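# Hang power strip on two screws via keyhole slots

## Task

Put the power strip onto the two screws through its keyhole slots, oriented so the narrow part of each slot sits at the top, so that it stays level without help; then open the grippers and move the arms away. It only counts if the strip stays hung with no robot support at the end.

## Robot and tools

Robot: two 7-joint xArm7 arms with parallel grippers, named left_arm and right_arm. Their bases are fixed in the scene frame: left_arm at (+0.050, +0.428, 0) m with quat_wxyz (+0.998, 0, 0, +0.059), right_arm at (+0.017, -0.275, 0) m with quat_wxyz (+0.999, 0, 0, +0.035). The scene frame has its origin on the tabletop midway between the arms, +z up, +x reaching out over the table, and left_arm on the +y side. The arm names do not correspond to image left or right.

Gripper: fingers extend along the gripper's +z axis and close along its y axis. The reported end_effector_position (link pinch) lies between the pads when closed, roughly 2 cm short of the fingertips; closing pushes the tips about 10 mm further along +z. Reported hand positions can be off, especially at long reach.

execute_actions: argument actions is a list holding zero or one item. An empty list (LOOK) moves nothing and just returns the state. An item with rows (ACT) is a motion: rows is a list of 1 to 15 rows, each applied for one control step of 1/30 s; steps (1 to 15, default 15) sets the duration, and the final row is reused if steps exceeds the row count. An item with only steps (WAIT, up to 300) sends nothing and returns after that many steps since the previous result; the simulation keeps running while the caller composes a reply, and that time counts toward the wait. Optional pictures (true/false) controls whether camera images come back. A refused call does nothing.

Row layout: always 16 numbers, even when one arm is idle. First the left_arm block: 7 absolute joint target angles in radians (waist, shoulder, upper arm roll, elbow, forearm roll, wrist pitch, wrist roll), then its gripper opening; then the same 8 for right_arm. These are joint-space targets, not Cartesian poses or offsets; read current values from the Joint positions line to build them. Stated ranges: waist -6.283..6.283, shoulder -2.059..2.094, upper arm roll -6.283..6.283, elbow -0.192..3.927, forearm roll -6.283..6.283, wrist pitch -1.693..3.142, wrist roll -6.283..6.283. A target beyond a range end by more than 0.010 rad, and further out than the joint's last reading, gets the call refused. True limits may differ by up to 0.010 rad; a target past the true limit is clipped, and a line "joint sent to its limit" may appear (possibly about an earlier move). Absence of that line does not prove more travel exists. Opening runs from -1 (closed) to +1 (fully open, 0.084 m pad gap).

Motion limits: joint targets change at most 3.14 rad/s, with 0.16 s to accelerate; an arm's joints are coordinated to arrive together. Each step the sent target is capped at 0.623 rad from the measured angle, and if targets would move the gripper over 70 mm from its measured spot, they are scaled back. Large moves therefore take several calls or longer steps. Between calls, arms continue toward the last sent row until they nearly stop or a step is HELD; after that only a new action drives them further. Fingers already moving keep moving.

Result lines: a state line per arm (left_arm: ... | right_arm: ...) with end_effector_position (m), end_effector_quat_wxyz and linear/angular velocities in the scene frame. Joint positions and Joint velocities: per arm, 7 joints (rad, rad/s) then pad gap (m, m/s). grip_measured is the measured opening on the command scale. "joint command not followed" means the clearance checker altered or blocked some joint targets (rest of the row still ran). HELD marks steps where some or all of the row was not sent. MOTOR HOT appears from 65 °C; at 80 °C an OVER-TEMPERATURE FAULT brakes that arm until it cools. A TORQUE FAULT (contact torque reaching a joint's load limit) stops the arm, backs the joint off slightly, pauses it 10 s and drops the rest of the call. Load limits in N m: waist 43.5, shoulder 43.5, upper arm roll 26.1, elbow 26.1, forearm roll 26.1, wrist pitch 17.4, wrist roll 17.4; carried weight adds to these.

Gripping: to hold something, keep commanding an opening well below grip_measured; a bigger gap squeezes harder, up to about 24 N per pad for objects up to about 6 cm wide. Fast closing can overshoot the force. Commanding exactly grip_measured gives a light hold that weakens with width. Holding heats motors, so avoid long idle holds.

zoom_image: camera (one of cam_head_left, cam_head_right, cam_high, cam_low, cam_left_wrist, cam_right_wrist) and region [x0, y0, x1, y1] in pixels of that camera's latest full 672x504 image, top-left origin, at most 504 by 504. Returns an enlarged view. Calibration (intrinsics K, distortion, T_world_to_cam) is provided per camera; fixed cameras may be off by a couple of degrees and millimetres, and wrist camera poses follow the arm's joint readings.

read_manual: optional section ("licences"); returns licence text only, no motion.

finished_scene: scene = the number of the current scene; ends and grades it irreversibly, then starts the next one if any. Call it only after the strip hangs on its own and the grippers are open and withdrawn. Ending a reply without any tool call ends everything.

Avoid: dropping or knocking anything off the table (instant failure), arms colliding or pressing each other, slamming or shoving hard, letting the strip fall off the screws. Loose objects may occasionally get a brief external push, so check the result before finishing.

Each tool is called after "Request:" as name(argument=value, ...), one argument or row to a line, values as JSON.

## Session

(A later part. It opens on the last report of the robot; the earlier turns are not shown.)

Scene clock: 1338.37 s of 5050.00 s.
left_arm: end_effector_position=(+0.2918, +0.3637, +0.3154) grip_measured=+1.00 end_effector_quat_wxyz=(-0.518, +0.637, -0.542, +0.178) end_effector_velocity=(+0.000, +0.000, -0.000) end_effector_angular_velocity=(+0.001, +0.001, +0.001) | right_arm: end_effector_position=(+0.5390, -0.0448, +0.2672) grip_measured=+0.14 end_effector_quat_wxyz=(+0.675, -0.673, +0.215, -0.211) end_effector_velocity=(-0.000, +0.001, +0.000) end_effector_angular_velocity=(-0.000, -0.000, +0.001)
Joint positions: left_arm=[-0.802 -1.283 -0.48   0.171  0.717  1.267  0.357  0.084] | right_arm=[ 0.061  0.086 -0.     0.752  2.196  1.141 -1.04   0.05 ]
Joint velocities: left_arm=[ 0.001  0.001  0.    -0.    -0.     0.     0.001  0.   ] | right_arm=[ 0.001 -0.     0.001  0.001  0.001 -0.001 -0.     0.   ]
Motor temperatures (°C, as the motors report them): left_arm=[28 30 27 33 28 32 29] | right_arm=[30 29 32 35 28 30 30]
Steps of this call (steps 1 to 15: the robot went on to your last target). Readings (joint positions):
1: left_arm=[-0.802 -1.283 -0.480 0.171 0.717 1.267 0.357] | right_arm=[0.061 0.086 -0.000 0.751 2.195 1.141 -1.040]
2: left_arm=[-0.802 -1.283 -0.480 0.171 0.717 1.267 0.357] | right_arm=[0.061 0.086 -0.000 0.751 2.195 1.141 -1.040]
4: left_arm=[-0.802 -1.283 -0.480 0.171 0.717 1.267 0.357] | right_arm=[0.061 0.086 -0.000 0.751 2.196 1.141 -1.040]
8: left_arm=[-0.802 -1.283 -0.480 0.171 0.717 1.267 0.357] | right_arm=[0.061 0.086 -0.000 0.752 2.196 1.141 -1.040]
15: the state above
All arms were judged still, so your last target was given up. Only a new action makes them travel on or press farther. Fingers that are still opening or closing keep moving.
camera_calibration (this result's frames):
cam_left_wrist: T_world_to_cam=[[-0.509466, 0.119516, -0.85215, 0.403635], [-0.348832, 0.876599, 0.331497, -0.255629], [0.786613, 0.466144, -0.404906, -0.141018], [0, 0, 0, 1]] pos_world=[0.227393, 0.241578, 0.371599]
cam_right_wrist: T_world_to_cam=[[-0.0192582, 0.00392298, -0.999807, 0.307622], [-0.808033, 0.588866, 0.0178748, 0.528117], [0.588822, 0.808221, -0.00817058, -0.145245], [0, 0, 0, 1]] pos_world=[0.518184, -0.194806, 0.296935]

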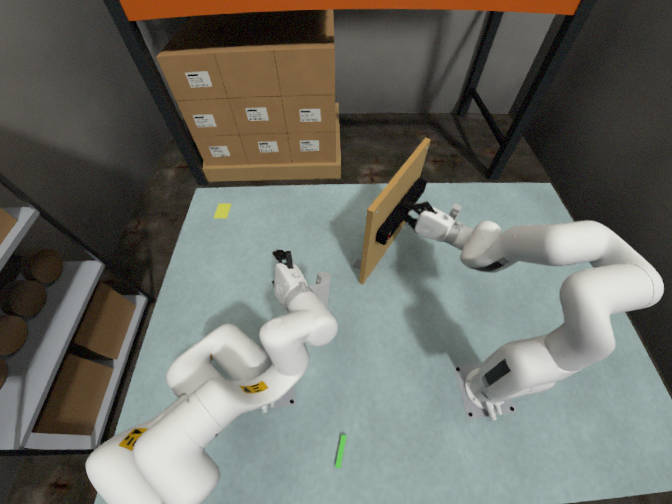

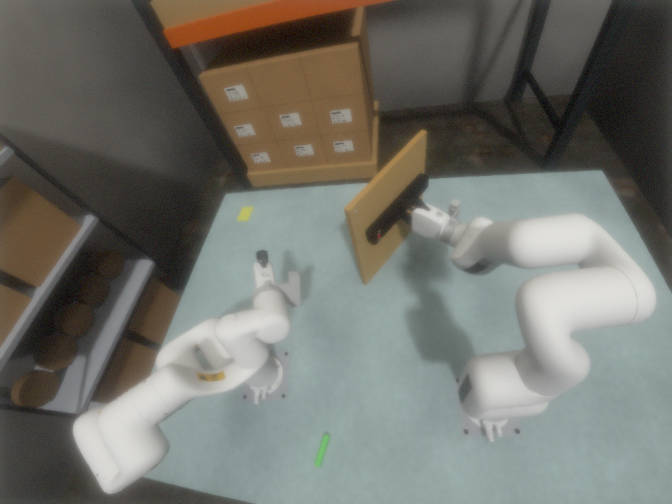

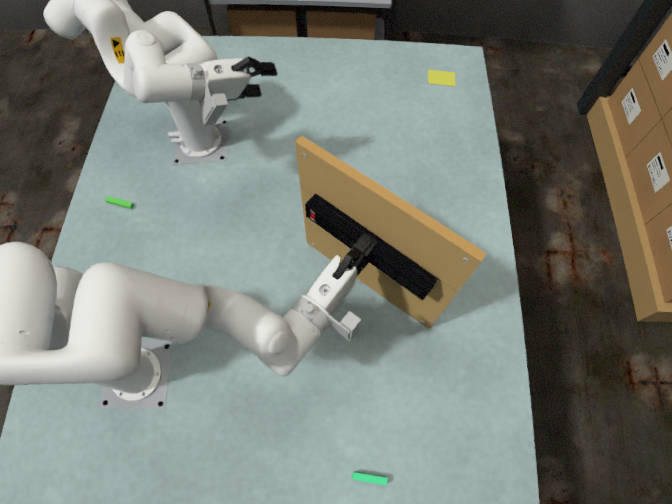

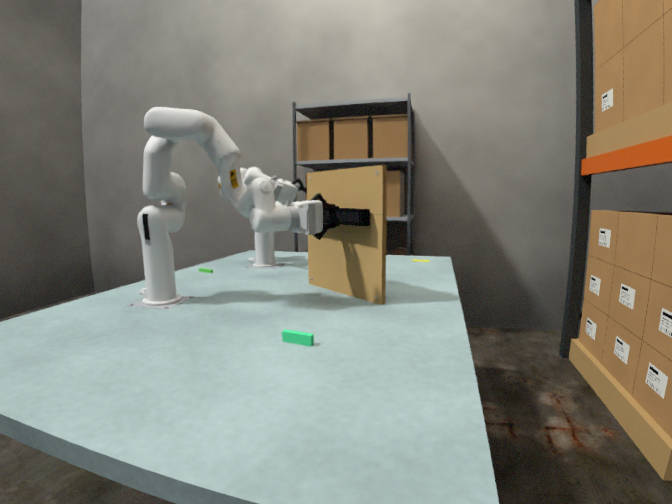

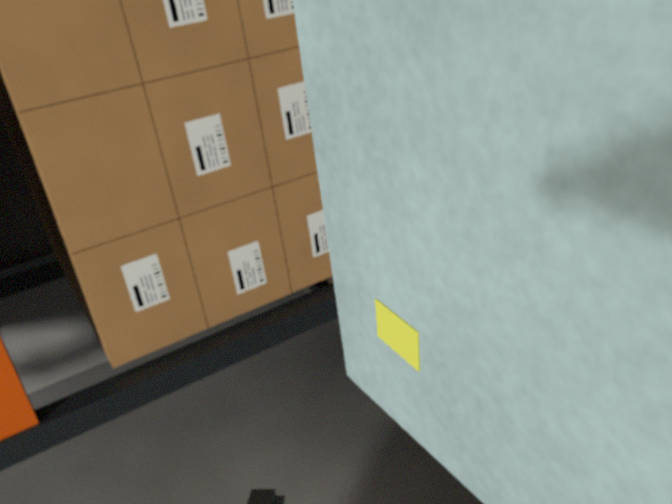

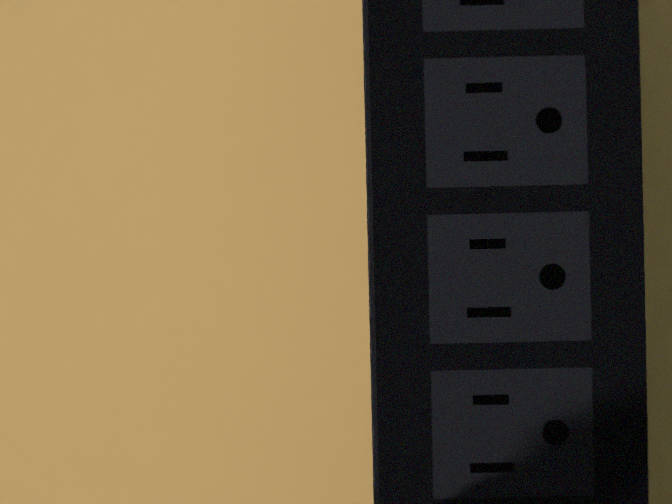

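Request:
execute_actions(
  actions=[
    {"rows":[[-0.802,-1.283,-0.48,0.171,0.717,1.267,0.357,1,0.0668,0.0909,0,0.7578,2.1999,1.1376,-1.0406,-1]],"steps":15},
  ],
  pictures=false,
)

Request:
execute_actions(
  actions=[
    {"steps":15},
  ],
)

Scene clock: 1344.47 s of 5050.00 s.
left_arm: end_effector_position=(+0.2918, +0.3637, +0.3154) grip_measured=+1.00 end_effector_quat_wxyz=(-0.518, +0.637, -0.542, +0.178) end_effector_velocity=(-0.000, -0.000, +0.000) end_effector_angular_velocity=(+0.001, -0.000, -0.001) | right_arm: end_effector_position=(+0.5403, -0.0426, +0.2673) grip_measured=+0.14 end_effector_quat_wxyz=(+0.675, -0.673, +0.215, -0.210) end_effector_velocity=(+0.001, +0.006, +0.008) end_effector_angular_velocity=(+0.010, -0.015, +0.010)
Joint positions: left_arm=[-0.802 -1.283 -0.48   0.171  0.717  1.267  0.357  0.084] | right_arm=[ 0.067  0.091  0.     0.758  2.2    1.138 -1.041  0.05 ]
Joint velocities: left_arm=[-0.001 -0.    -0.001 -0.     0.    -0.    -0.     0.   ] | right_arm=[ 0.004 -0.001  0.006  0.013  0.004  0.006  0.002  0.   ]
Motor temperatures (°C, as the motors report them): left_arm=[28 30 27 33 28 32 29] | right_arm=[30 29 32 36 28 30 30]
Steps of this call (steps 1 to 90: nothing new was sent; then 2.60 s passed at rest; steps 91 to 105: all 15 steps of this action). Readings (joint positions):
91: left_arm=[-0.802 -1.283 -0.480 0.171 0.717 1.267 0.357] | right_arm=[0.062 0.086 -0.000 0.752 2.196 1.141 -1.040]
92: left_arm=[-0.802 -1.283 -0.480 0.171 0.717 1.267 0.357] | right_arm=[0.063 0.087 -0.000 0.753 2.196 1.140 -1.040]
94: left_arm=[-0.802 -1.283 -0.480 0.171 0.717 1.267 0.357] | right_arm=[0.065 0.089 0.000 0.756 2.198 1.139 -1.040]
98: left_arm=[-0.802 -1.283 -0.480 0.171 0.717 1.267 0.357] | right_arm=[0.066 0.091 0.000 0.757 2.200 1.138 -1.041]
105: the state above

Scene clock: 1344.97 s of 5050.00 s.
left_arm: end_effector_position=(+0.2918, +0.3637, +0.3154) grip_measured=+1.00 end_effector_quat_wxyz=(-0.518, +0.637, -0.542, +0.178) end_effector_velocity=(-0.000, -0.000, +0.001) end_effector_angular_velocity=(-0.002, -0.002, +0.001) | right_arm: end_effector_position=(+0.5403, -0.0424, +0.2676) grip_measured=+0.14 end_effector_quat_wxyz=(+0.676, -0.673, +0.214, -0.211) end_effector_velocity=(+0.000, -0.001, +0.000) end_effector_angular_velocity=(-0.002, -0.001, -0.001)
Joint positions: left_arm=[-0.802 -1.283 -0.48   0.171  0.717  1.267  0.357  0.084] | right_arm=[ 0.067  0.091  0.     0.758  2.2    1.138 -1.041  0.05 ]
Joint velocities: left_arm=[ 0.001 -0.001 -0.     0.002  0.     0.001 -0.    -0.   ] | right_arm=[-0.001 -0.    -0.     0.001 -0.001 -0.    -0.001 -0.   ]
Motor temperatures (°C, as the motors report them): left_arm=[28 30 27 33 28 32 29] | right_arm=[30 29 32 36 28 30 30]
Steps of this call (steps 1 to 15: the robot went on to your last target). Readings (joint positions):
1: left_arm=[-0.802 -1.283 -0.480 0.171 0.717 1.267 0.357] | right_arm=[0.067 0.091 0.000 0.758 2.200 1.138 -1.040]
2: left_arm=[-0.802 -1.283 -0.480 0.171 0.717 1.267 0.357] | right_arm=[0.067 0.090 0.000 0.758 2.200 1.138 -1.040]
4: left_arm=[-0.802 -1.283 -0.480 0.171 0.717 1.267 0.357] | right_arm=[0.067 0.091 0.000 0.758 2.200 1.138 -1.040]
8: left_arm=[-0.802 -1.283 -0.480 0.171 0.717 1.267 0.357] | right_arm=[0.067 0.091 0.000 0.758 2.200 1.138 -1.040]
15: the state above
All arms were judged still, so your last target was given up. Only a new action makes them travel on or press farther. Fingers that are still opening or closing keep moving.
camera_calibration (this result's frames):
cam_left_wrist: T_world_to_cam=[[-0.509466, 0.119516, -0.85215, 0.403635], [-0.348832, 0.876599, 0.331497, -0.255629], [0.786614, 0.466144, -0.404906, -0.141018], [0, 0, 0, 1]] pos_world=[0.227393, 0.241578, 0.371599]
cam_right_wrist: T_world_to_cam=[[-0.0182548, 0.00435232, -0.999824, 0.307607], [-0.808514, 0.588222, 0.0173225, 0.528157], [0.588194, 0.808687, -0.007219, -0.147913], [0, 0, 0, 1]] pos_world=[0.519639, -0.192397, 0.297336]

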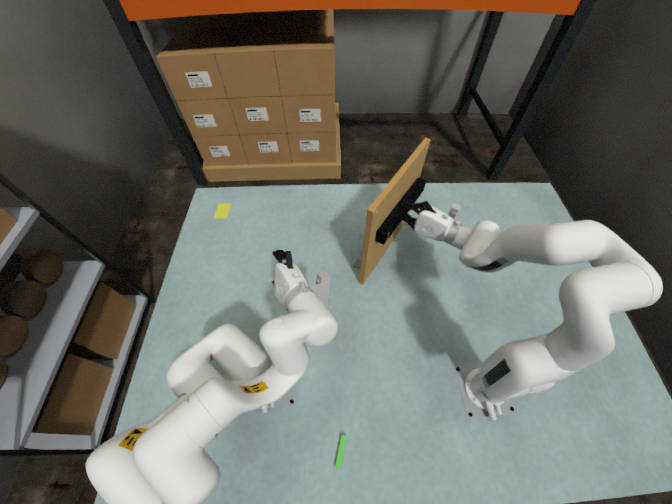

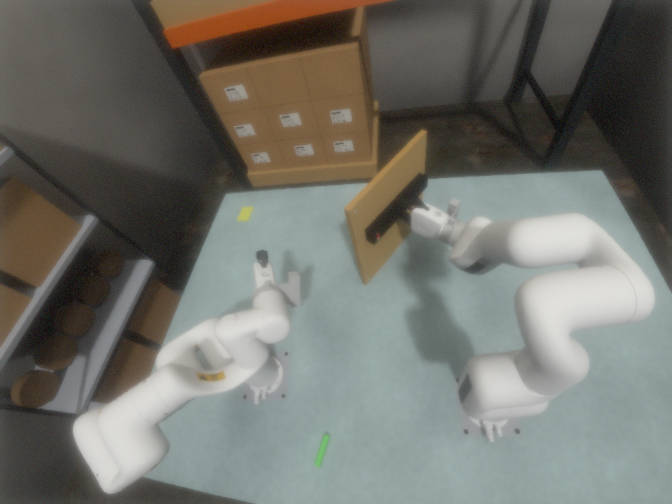

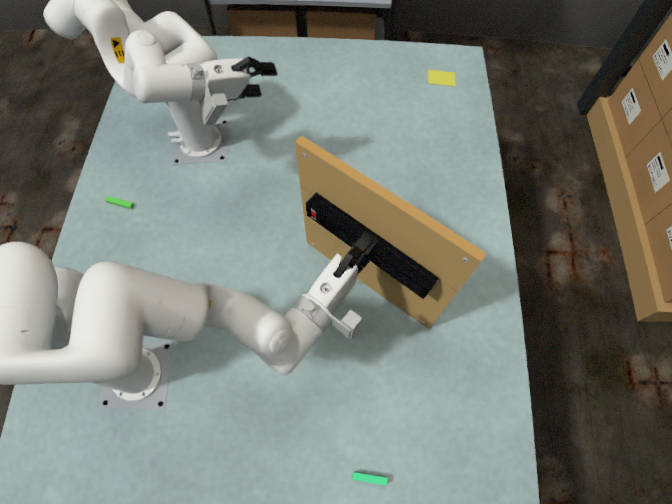

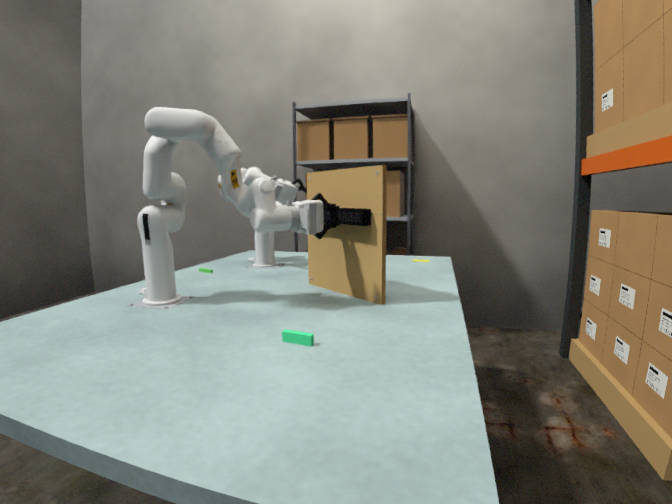

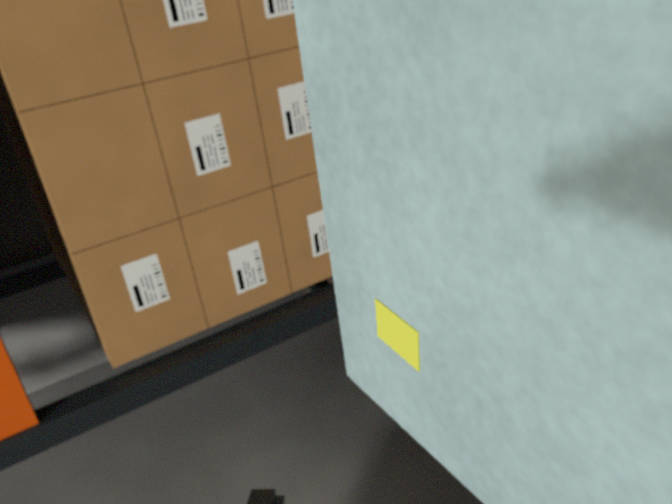

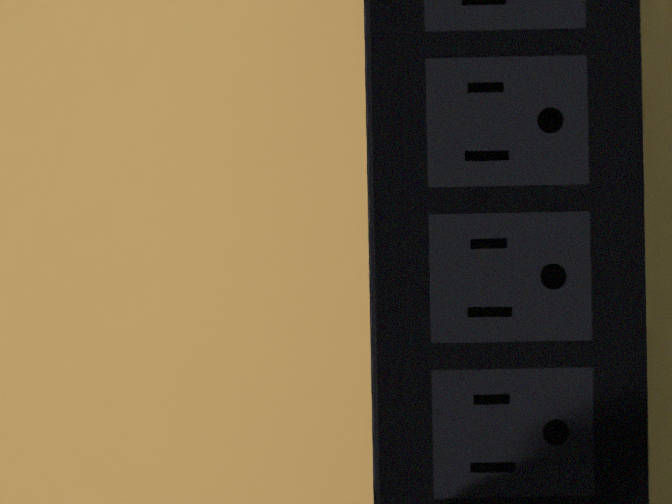

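Request:
execute_actions(
  actions=[
    {"rows":[[-0.802,-1.283,-0.48,0.171,0.717,1.267,0.357,1,0.065,0.1075,0,0.7563,2.2063,1.1497,-1.0559,-1]],"steps":15},
  ],
)

Request:
execute_actions(
  actions=[
    {"rows":[[-0.802,-1.283,-0.48,0.171,0.717,1.267,0.357,1,0.063,0.124,0,0.7547,2.2126,1.1618,-1.0711,-1]],"steps":15},
  ],
)

Scene clock: 1369.03 s of 5050.00 s.
left_arm: end_effector_position=(+0.2918, +0.3637, +0.3154) grip_measured=+1.00 end_effector_quat_wxyz=(-0.518, +0.637, -0.542, +0.178) end_effector_velocity=(+0.000, -0.000, -0.001) end_effector_angular_velocity=(+0.000, +0.001, -0.001) | right_arm: end_effector_position=(+0.5408, -0.0424, +0.2627) grip_measured=+0.14 end_effector_quat_wxyz=(+0.677, -0.672, +0.214, -0.212) end_effector_velocity=(+0.000, -0.001, -0.002) end_effector_angular_velocity=(-0.001, +0.003, -0.003)
Joint positions: left_arm=[-0.802 -1.283 -0.48   0.171  0.717  1.267  0.357  0.084] | right_arm=[ 0.065  0.106  0.     0.758  2.206  1.151 -1.056  0.05 ]
Joint velocities: left_arm=[ 0.     0.001  0.    -0.001 -0.    -0.002 -0.    -0.   ] | right_arm=[-0.001  0.002 -0.001 -0.001  0.001 -0.001 -0.001  0.   ]
Motor temperatures (°C, as the motors report them): left_arm=[28 30 27 33 28 32 29] | right_arm=[30 29 32 35 28 30 30]
Steps of this call (steps 1 to 90: nothing new was sent; then 20.57 s passed at rest; steps 91 to 105: all 15 steps of this action). Readings (joint positions):
91: left_arm=[-0.802 -1.283 -0.480 0.171 0.717 1.267 0.357] | right_arm=[0.067 0.091 0.000 0.758 2.200 1.138 -1.041]
92: left_arm=[-0.802 -1.283 -0.480 0.171 0.717 1.267 0.357] | right_arm=[0.066 0.093 -0.000 0.758 2.201 1.140 -1.044]
94: left_arm=[-0.802 -1.283 -0.480 0.171 0.717 1.267 0.357] | right_arm=[0.066 0.101 -0.000 0.757 2.204 1.146 -1.050]
98: left_arm=[-0.802 -1.283 -0.480 0.171 0.717 1.267 0.357] | right_arm=[0.065 0.105 0.000 0.758 2.206 1.151 -1.055]
105: the state above
camera_calibration (this result's frames):
cam_left_wrist: T_world_to_cam=[[-0.509466, 0.119516, -0.85215, 0.403635], [-0.348832, 0.876599, 0.331497, -0.255629], [0.786614, 0.466144, -0.404906, -0.141018], [0, 0, 0, 1]] pos_world=[0.227393, 0.241578, 0.371599]
cam_right_wrist: T_world_to_cam=[[-0.0146929, 0.00663374, -0.99987, 0.300844], [-0.808213, 0.588679, 0.0157822, 0.528855], [0.588707, 0.80834, -0.00328792, -0.149569], [0, 0, 0, 1]] pos_world=[0.5199, -0.192419, 0.291967]

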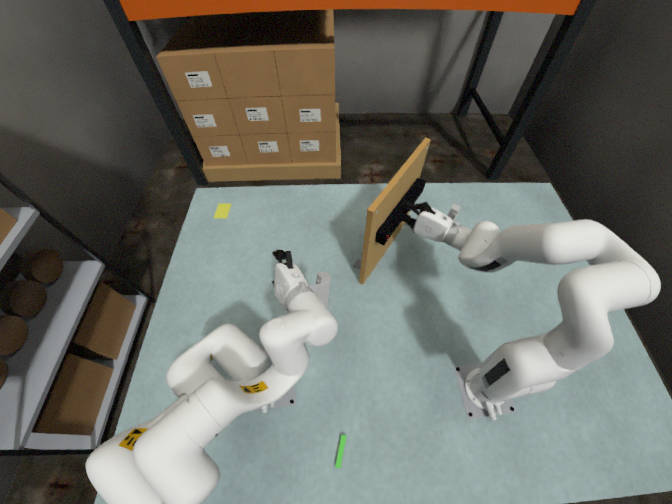

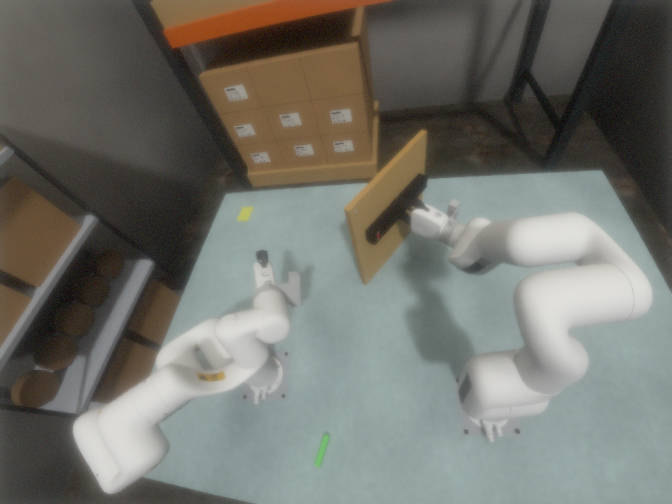

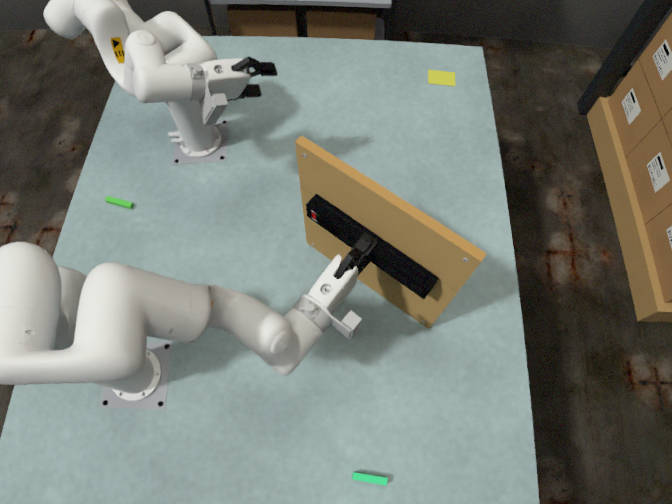

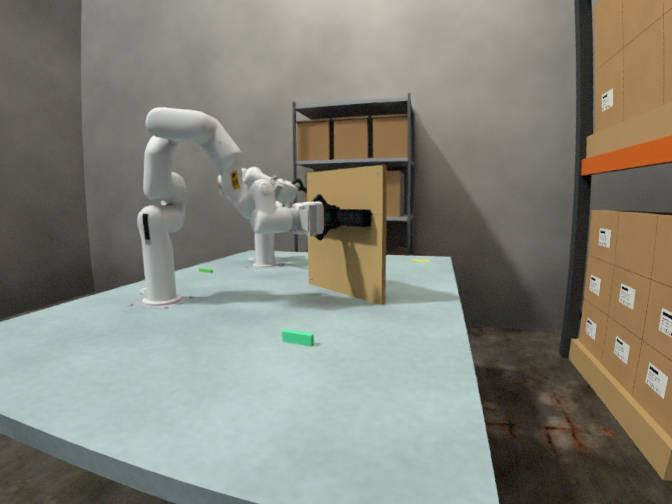

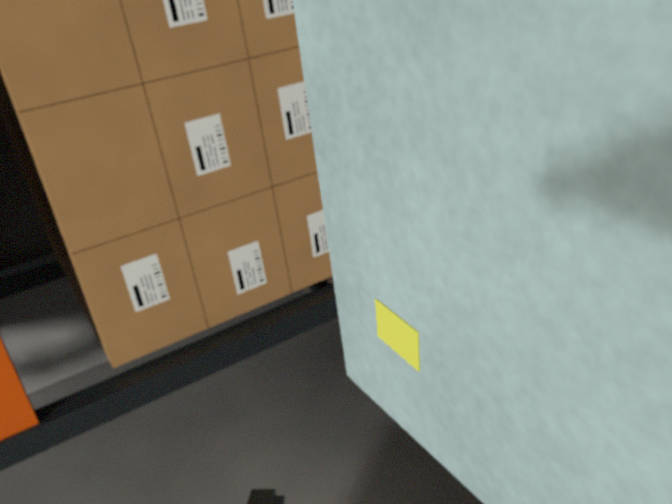

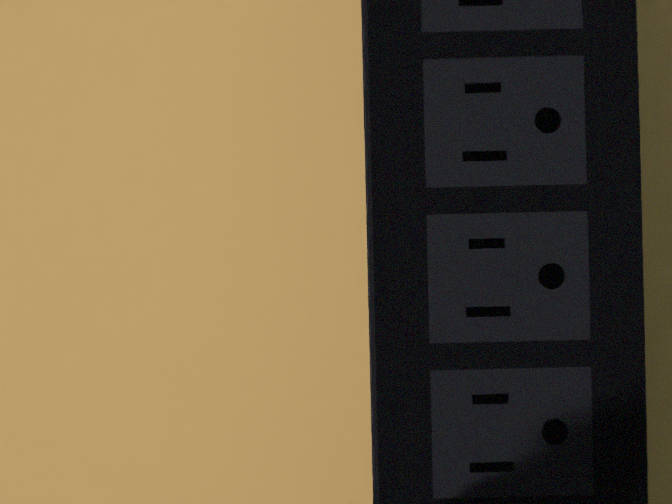

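Scene clock: 1369.53 s of 5050.00 s.
left_arm: end_effector_position=(+0.2918, +0.3637, +0.3154) grip_measured=+1.00 end_effector_quat_wxyz=(-0.518, +0.637, -0.542, +0.178) end_effector_velocity=(-0.000, -0.000, +0.001) end_effector_angular_velocity=(+0.001, -0.002, -0.001) | right_arm: end_effector_position=(+0.5406, -0.0417, +0.2560) grip_measured=+0.18 end_effector_quat_wxyz=(+0.677, -0.672, +0.213, -0.212) end_effector_velocity=(-0.001, -0.000, -0.003) end_effector_angular_velocity=(-0.004, +0.003, -0.000)
Joint positions: left_arm=[-0.802 -1.283 -0.48   0.171  0.717  1.267  0.357  0.084] | right_arm=[ 0.064  0.123  0.001  0.756  2.213  1.163 -1.072  0.052]
Joint velocities: left_arm=[-0.001 -0.    -0.002  0.001  0.     0.001  0.     0.   ] | right_arm=[ 0.     0.002 -0.001 -0.002 -0.002 -0.002 -0.003  0.   ]
Motor temperatures (°C, as the motors report them): left_arm=[28 30 27 33 28 32 29] | right_arm=[30 29 32 35 28 30 30]
Steps of this call (steps 1 to 15: all 15 steps of this action). Readings (joint positions):
1: left_arm=[-0.802 -1.283 -0.480 0.171 0.717 1.267 0.357] | right_arm=[0.065 0.106 0.000 0.758 2.206 1.151 -1.056]
2: left_arm=[-0.802 -1.283 -0.480 0.171 0.717 1.267 0.357] | right_arm=[0.065 0.108 0.000 0.758 2.208 1.154 -1.059]
4: left_arm=[-0.802 -1.283 -0.480 0.171 0.717 1.267 0.357] | right_arm=[0.064 0.115 0.000 0.758 2.210 1.160 -1.066]
8: left_arm=[-0.802 -1.283 -0.480 0.171 0.717 1.267 0.357] | right_arm=[0.064 0.121 0.001 0.757 2.212 1.163 -1.071]
15: the state above
camera_calibration (this result's frames):
cam_left_wrist: T_world_to_cam=[[-0.509466, 0.119516, -0.85215, 0.403635], [-0.348832, 0.876599, 0.331497, -0.255629], [0.786613, 0.466144, -0.404907, -0.141018], [0, 0, 0, 1]] pos_world=[0.227393, 0.241578, 0.371599]
cam_right_wrist: T_world_to_cam=[[-0.0139271, 0.00736689, -0.999876, 0.293796], [-0.808368, 0.588471, 0.0155953, 0.52854], [0.588513, 0.808485, -0.00224052, -0.150169], [0, 0, 0, 1]] pos_world=[0.519723, -0.191785, 0.28518]

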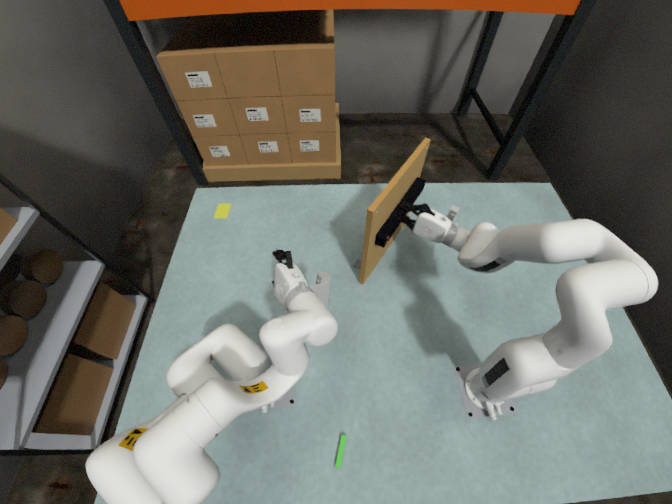

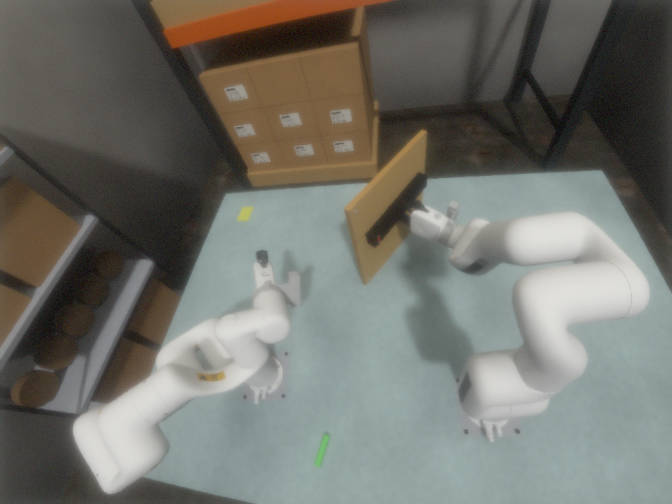

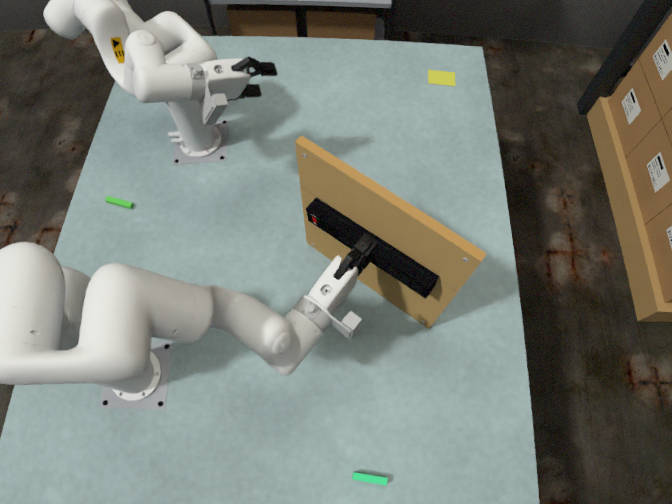

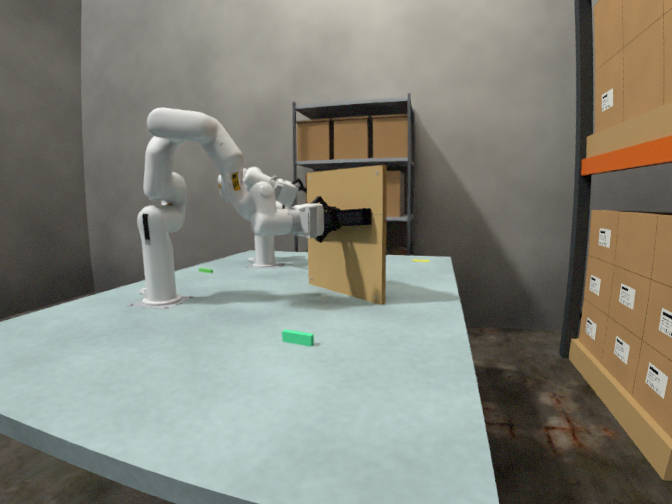

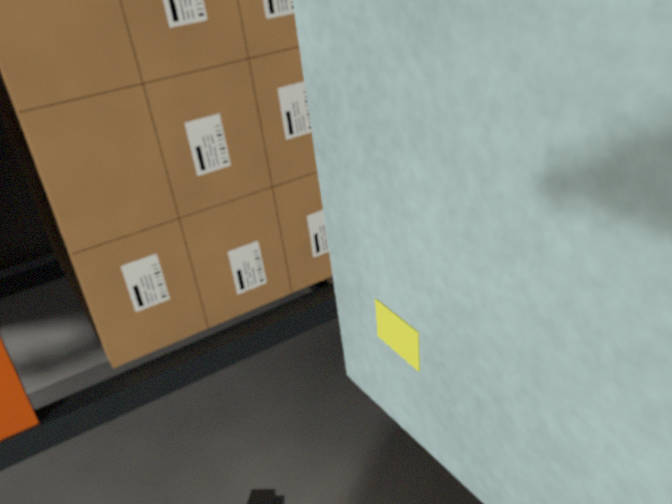

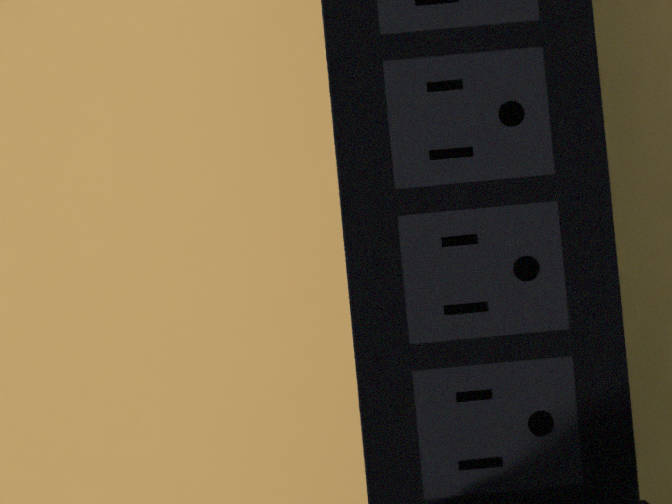

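Request:
execute_actions(
  actions=[
    {"rows":[[-0.802,-1.283,-0.48,0.171,0.717,1.267,0.357,1,0.0668,0.088,0,0.7578,2.1999,1.1376,-1.0406,-1]],"steps":15},
  ],
)

Request:
execute_actions(
  actions=[
    {"rows":[[-0.802,-1.283,-0.48,0.171,0.717,1.267,0.357,1,0.071,0.0918,0,0.7628,2.2035,1.1348,-1.0412,-1]],"steps":15},
  ],
)

Scene clock: 1377.50 s of 5050.00 s.
left_arm: end_effector_position=(+0.2918, +0.3637, +0.3154) grip_measured=+1.00 end_effector_quat_wxyz=(-0.518, +0.637, -0.542, +0.178) end_effector_velocity=(-0.000, +0.000, +0.000) end_effector_angular_velocity=(-0.001, +0.000, +0.001) | right_arm: end_effector_position=(+0.5390, -0.0443, +0.2619) grip_measured=+0.20 end_effector_quat_wxyz=(+0.672, -0.676, +0.218, -0.209) end_effector_velocity=(+0.005, -0.000, +0.032) end_effector_angular_velocity=(+0.023, -0.065, +0.005)
Joint positions: left_arm=[-0.802 -1.283 -0.48   0.171  0.717  1.267  0.357  0.084] | right_arm=[ 0.066  0.093 -0.001  0.751  2.199  1.133 -1.041  0.053]
Joint velocities: left_arm=[-0.001 -0.     0.001  0.001  0.     0.001 -0.     0.   ] | right_arm=[-0.004 -0.034 -0.005  0.016 -0.     0.026 -0.003  0.006]
Motor temperatures (°C, as the motors report them): left_arm=[28 30 27 33 28 32 29] | right_arm=[30 28 32 34 28 30 30]
Steps of this call (steps 1 to 15: the robot went on to your last target; steps 16 to 90: nothing new was sent; then 4.47 s passed at rest; steps 91 to 105: all 15 steps of this action). Readings (joint positions):
91: left_arm=[-0.802 -1.283 -0.480 0.171 0.717 1.267 0.357] | right_arm=[0.063 0.124 0.000 0.755 2.213 1.166 -1.072]
92: left_arm=[-0.802 -1.283 -0.480 0.171 0.717 1.267 0.357] | right_arm=[0.063 0.121 0.000 0.755 2.211 1.162 -1.069]
94: left_arm=[-0.802 -1.283 -0.480 0.171 0.717 1.267 0.357] | right_arm=[0.065 0.108 -0.000 0.752 2.205 1.146 -1.055]
98: left_arm=[-0.802 -1.283 -0.480 0.171 0.717 1.267 0.357] | right_arm=[0.066 0.099 -0.000 0.751 2.200 1.133 -1.044]
105: the state above
camera_calibration (this result's frames):
cam_left_wrist: T_world_to_cam=[[-0.509466, 0.119516, -0.85215, 0.403635], [-0.348831, 0.876599, 0.331497, -0.255629], [0.786614, 0.466144, -0.404906, -0.141018], [0, 0, 0, 1]] pos_world=[0.227393, 0.241578, 0.371599]
cam_right_wrist: T_world_to_cam=[[-0.0290044, -0.00165638, -0.999578, 0.307326], [-0.806169, 0.591261, 0.0224126, 0.52586], [0.590974, 0.806479, -0.0184845, -0.144257], [0, 0, 0, 1]] pos_world=[0.518099, -0.194071, 0.292744]

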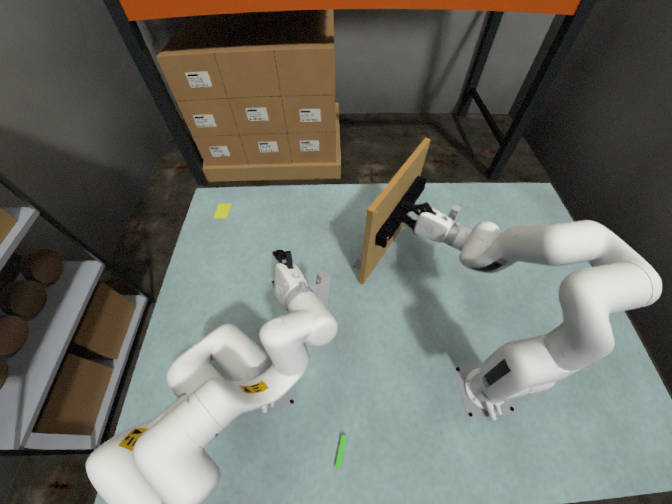

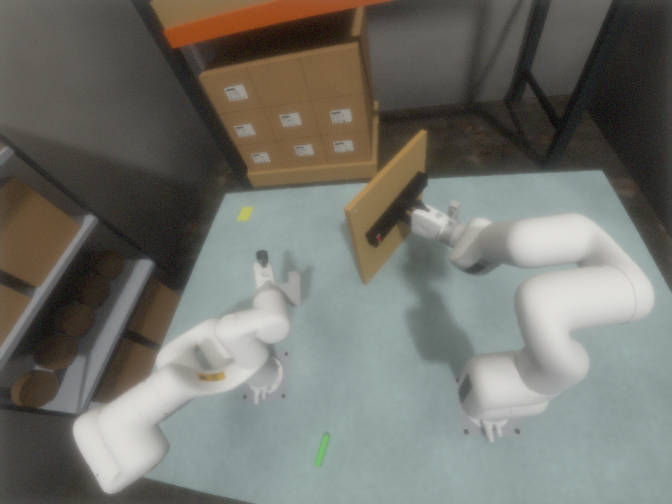

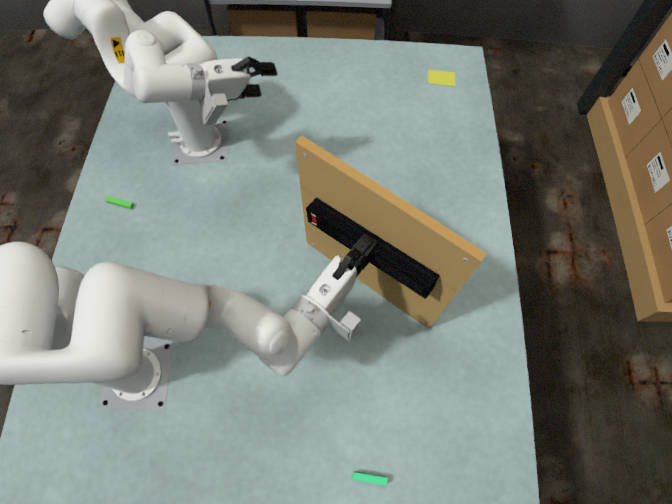

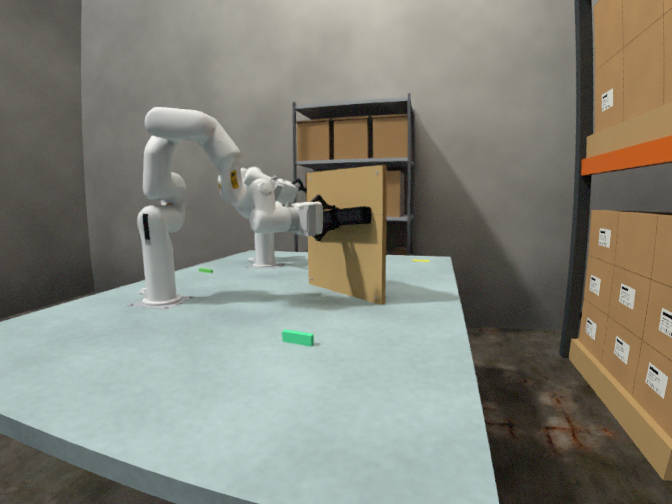

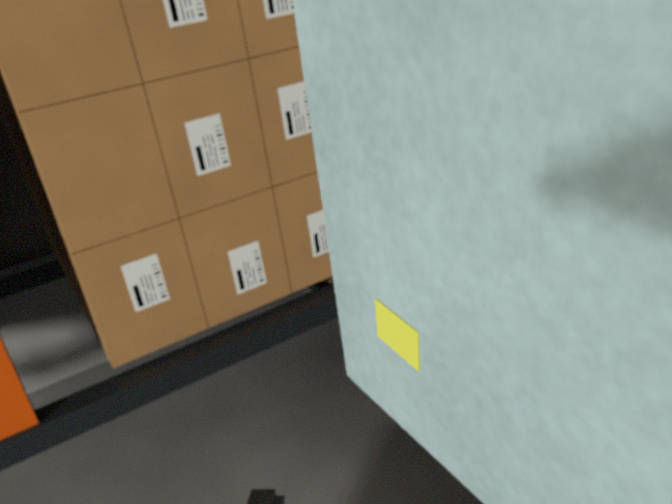

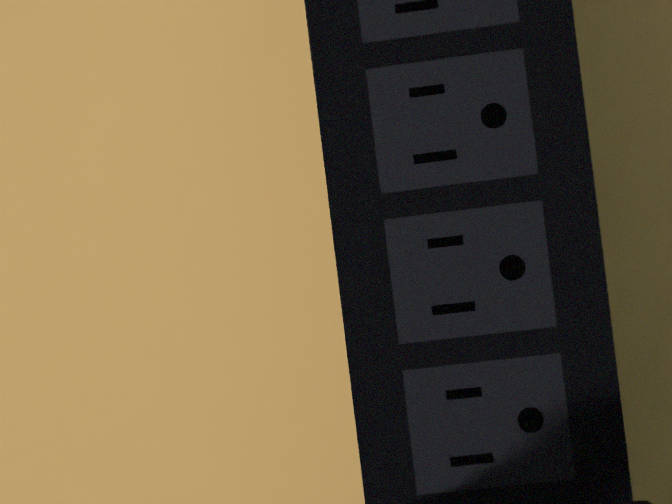

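Scene clock: 1378.00 s of 5050.00 s.
left_arm: end_effector_position=(+0.2918, +0.3637, +0.3154) grip_measured=+1.00 end_effector_quat_wxyz=(-0.518, +0.637, -0.542, +0.178) end_effector_velocity=(+0.000, +0.001, -0.000) end_effector_angular_velocity=(+0.002, +0.000, +0.002) | right_arm: end_effector_position=(+0.5416, -0.0420, +0.2689) grip_measured=+0.14 end_effector_quat_wxyz=(+0.676, -0.673, +0.214, -0.212) end_effector_velocity=(+0.001, +0.001, -0.001) end_effector_angular_velocity=(-0.002, +0.001, +0.001)
Joint positions: left_arm=[-0.802 -1.283 -0.48   0.171  0.717  1.267  0.357  0.084] | right_arm=[ 0.07   0.091 -0.001  0.762  2.204  1.135 -1.041  0.05 ]
Joint velocities: left_arm=[ 0.     0.    -0.    -0.001  0.     0.001 -0.     0.   ] | right_arm=[ 0.001  0.003  0.002  0.004  0.001 -0.004 -0.001 -0.   ]
Motor temperatures (°C, as the motors report them): left_arm=[28 30 27 33 28 32 29] | right_arm=[30 28 32 34 28 30 30]
Steps of this call (steps 1 to 15: all 15 steps of this action). Readings (joint positions):
1: left_arm=[-0.802 -1.283 -0.480 0.171 0.717 1.267 0.357] | right_arm=[0.066 0.092 -0.001 0.752 2.199 1.133 -1.041]
2: left_arm=[-0.802 -1.283 -0.480 0.171 0.717 1.267 0.357] | right_arm=[0.067 0.093 -0.002 0.752 2.199 1.133 -1.041]
4: left_arm=[-0.802 -1.283 -0.480 0.171 0.717 1.267 0.357] | right_arm=[0.068 0.092 -0.002 0.755 2.201 1.135 -1.040]
8: left_arm=[-0.802 -1.283 -0.480 0.171 0.717 1.267 0.357] | right_arm=[0.070 0.090 -0.002 0.760 2.203 1.137 -1.041]
15: the state above
camera_calibration (this result's frames):
cam_left_wrist: T_world_to_cam=[[-0.509466, 0.119516, -0.852151, 0.403635], [-0.348832, 0.876599, 0.331497, -0.255629], [0.786614, 0.466143, -0.404906, -0.141018], [0, 0, 0, 1]] pos_world=[0.227393, 0.241578, 0.371599]
cam_right_wrist: T_world_to_cam=[[-0.0162593, 0.0047348, -0.999857, 0.307844], [-0.807182, 0.590089, 0.0159204, 0.528678], [0.590079, 0.807325, -0.00577256, -0.150455], [0, 0, 0, 1]] pos_world=[0.520525, -0.191958, 0.298515]

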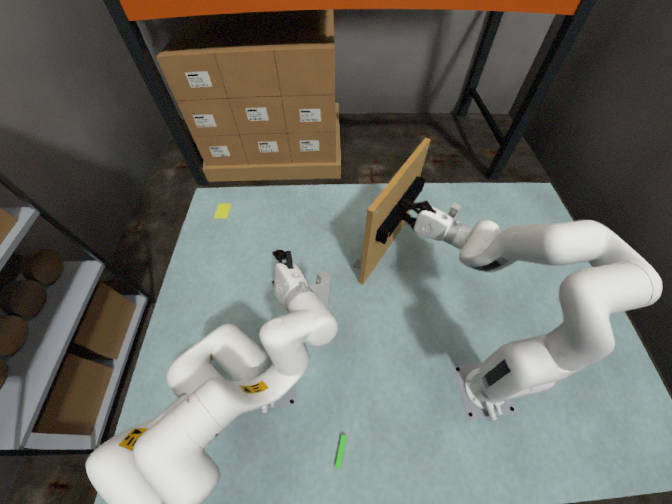

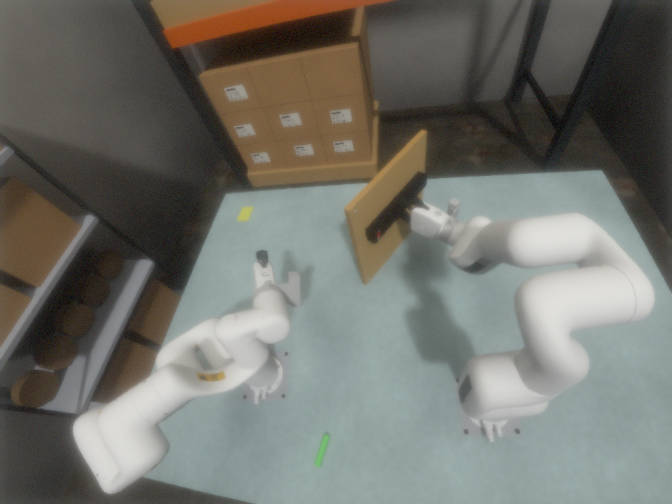

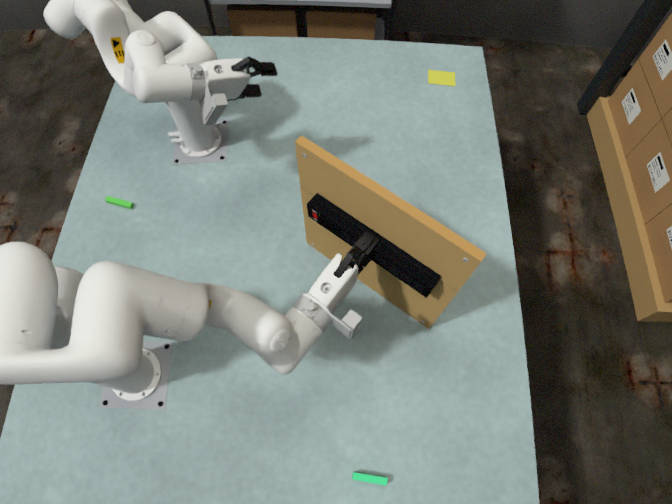

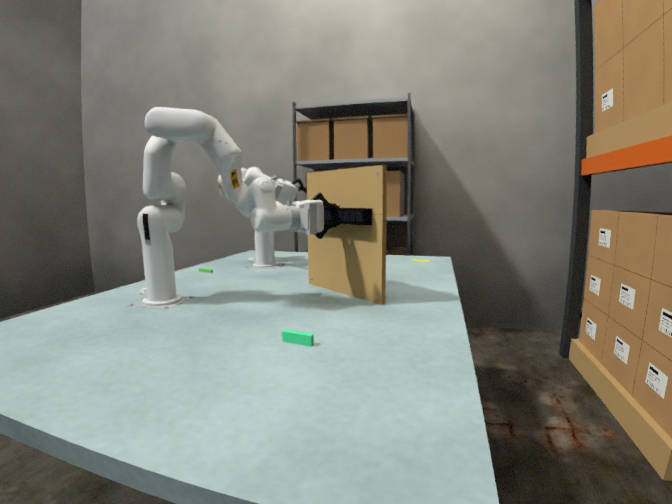

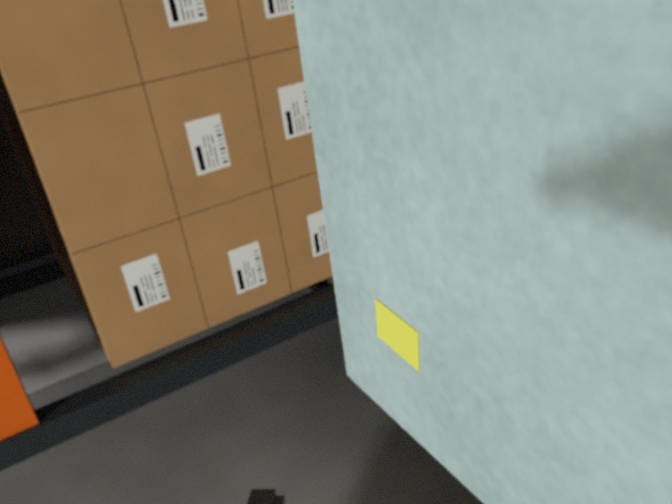

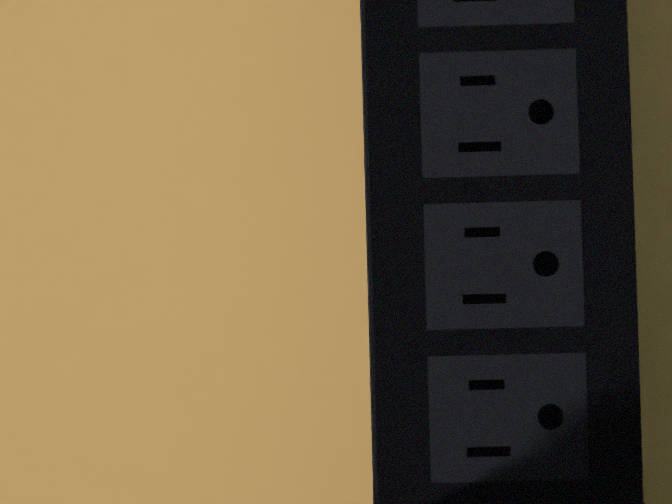

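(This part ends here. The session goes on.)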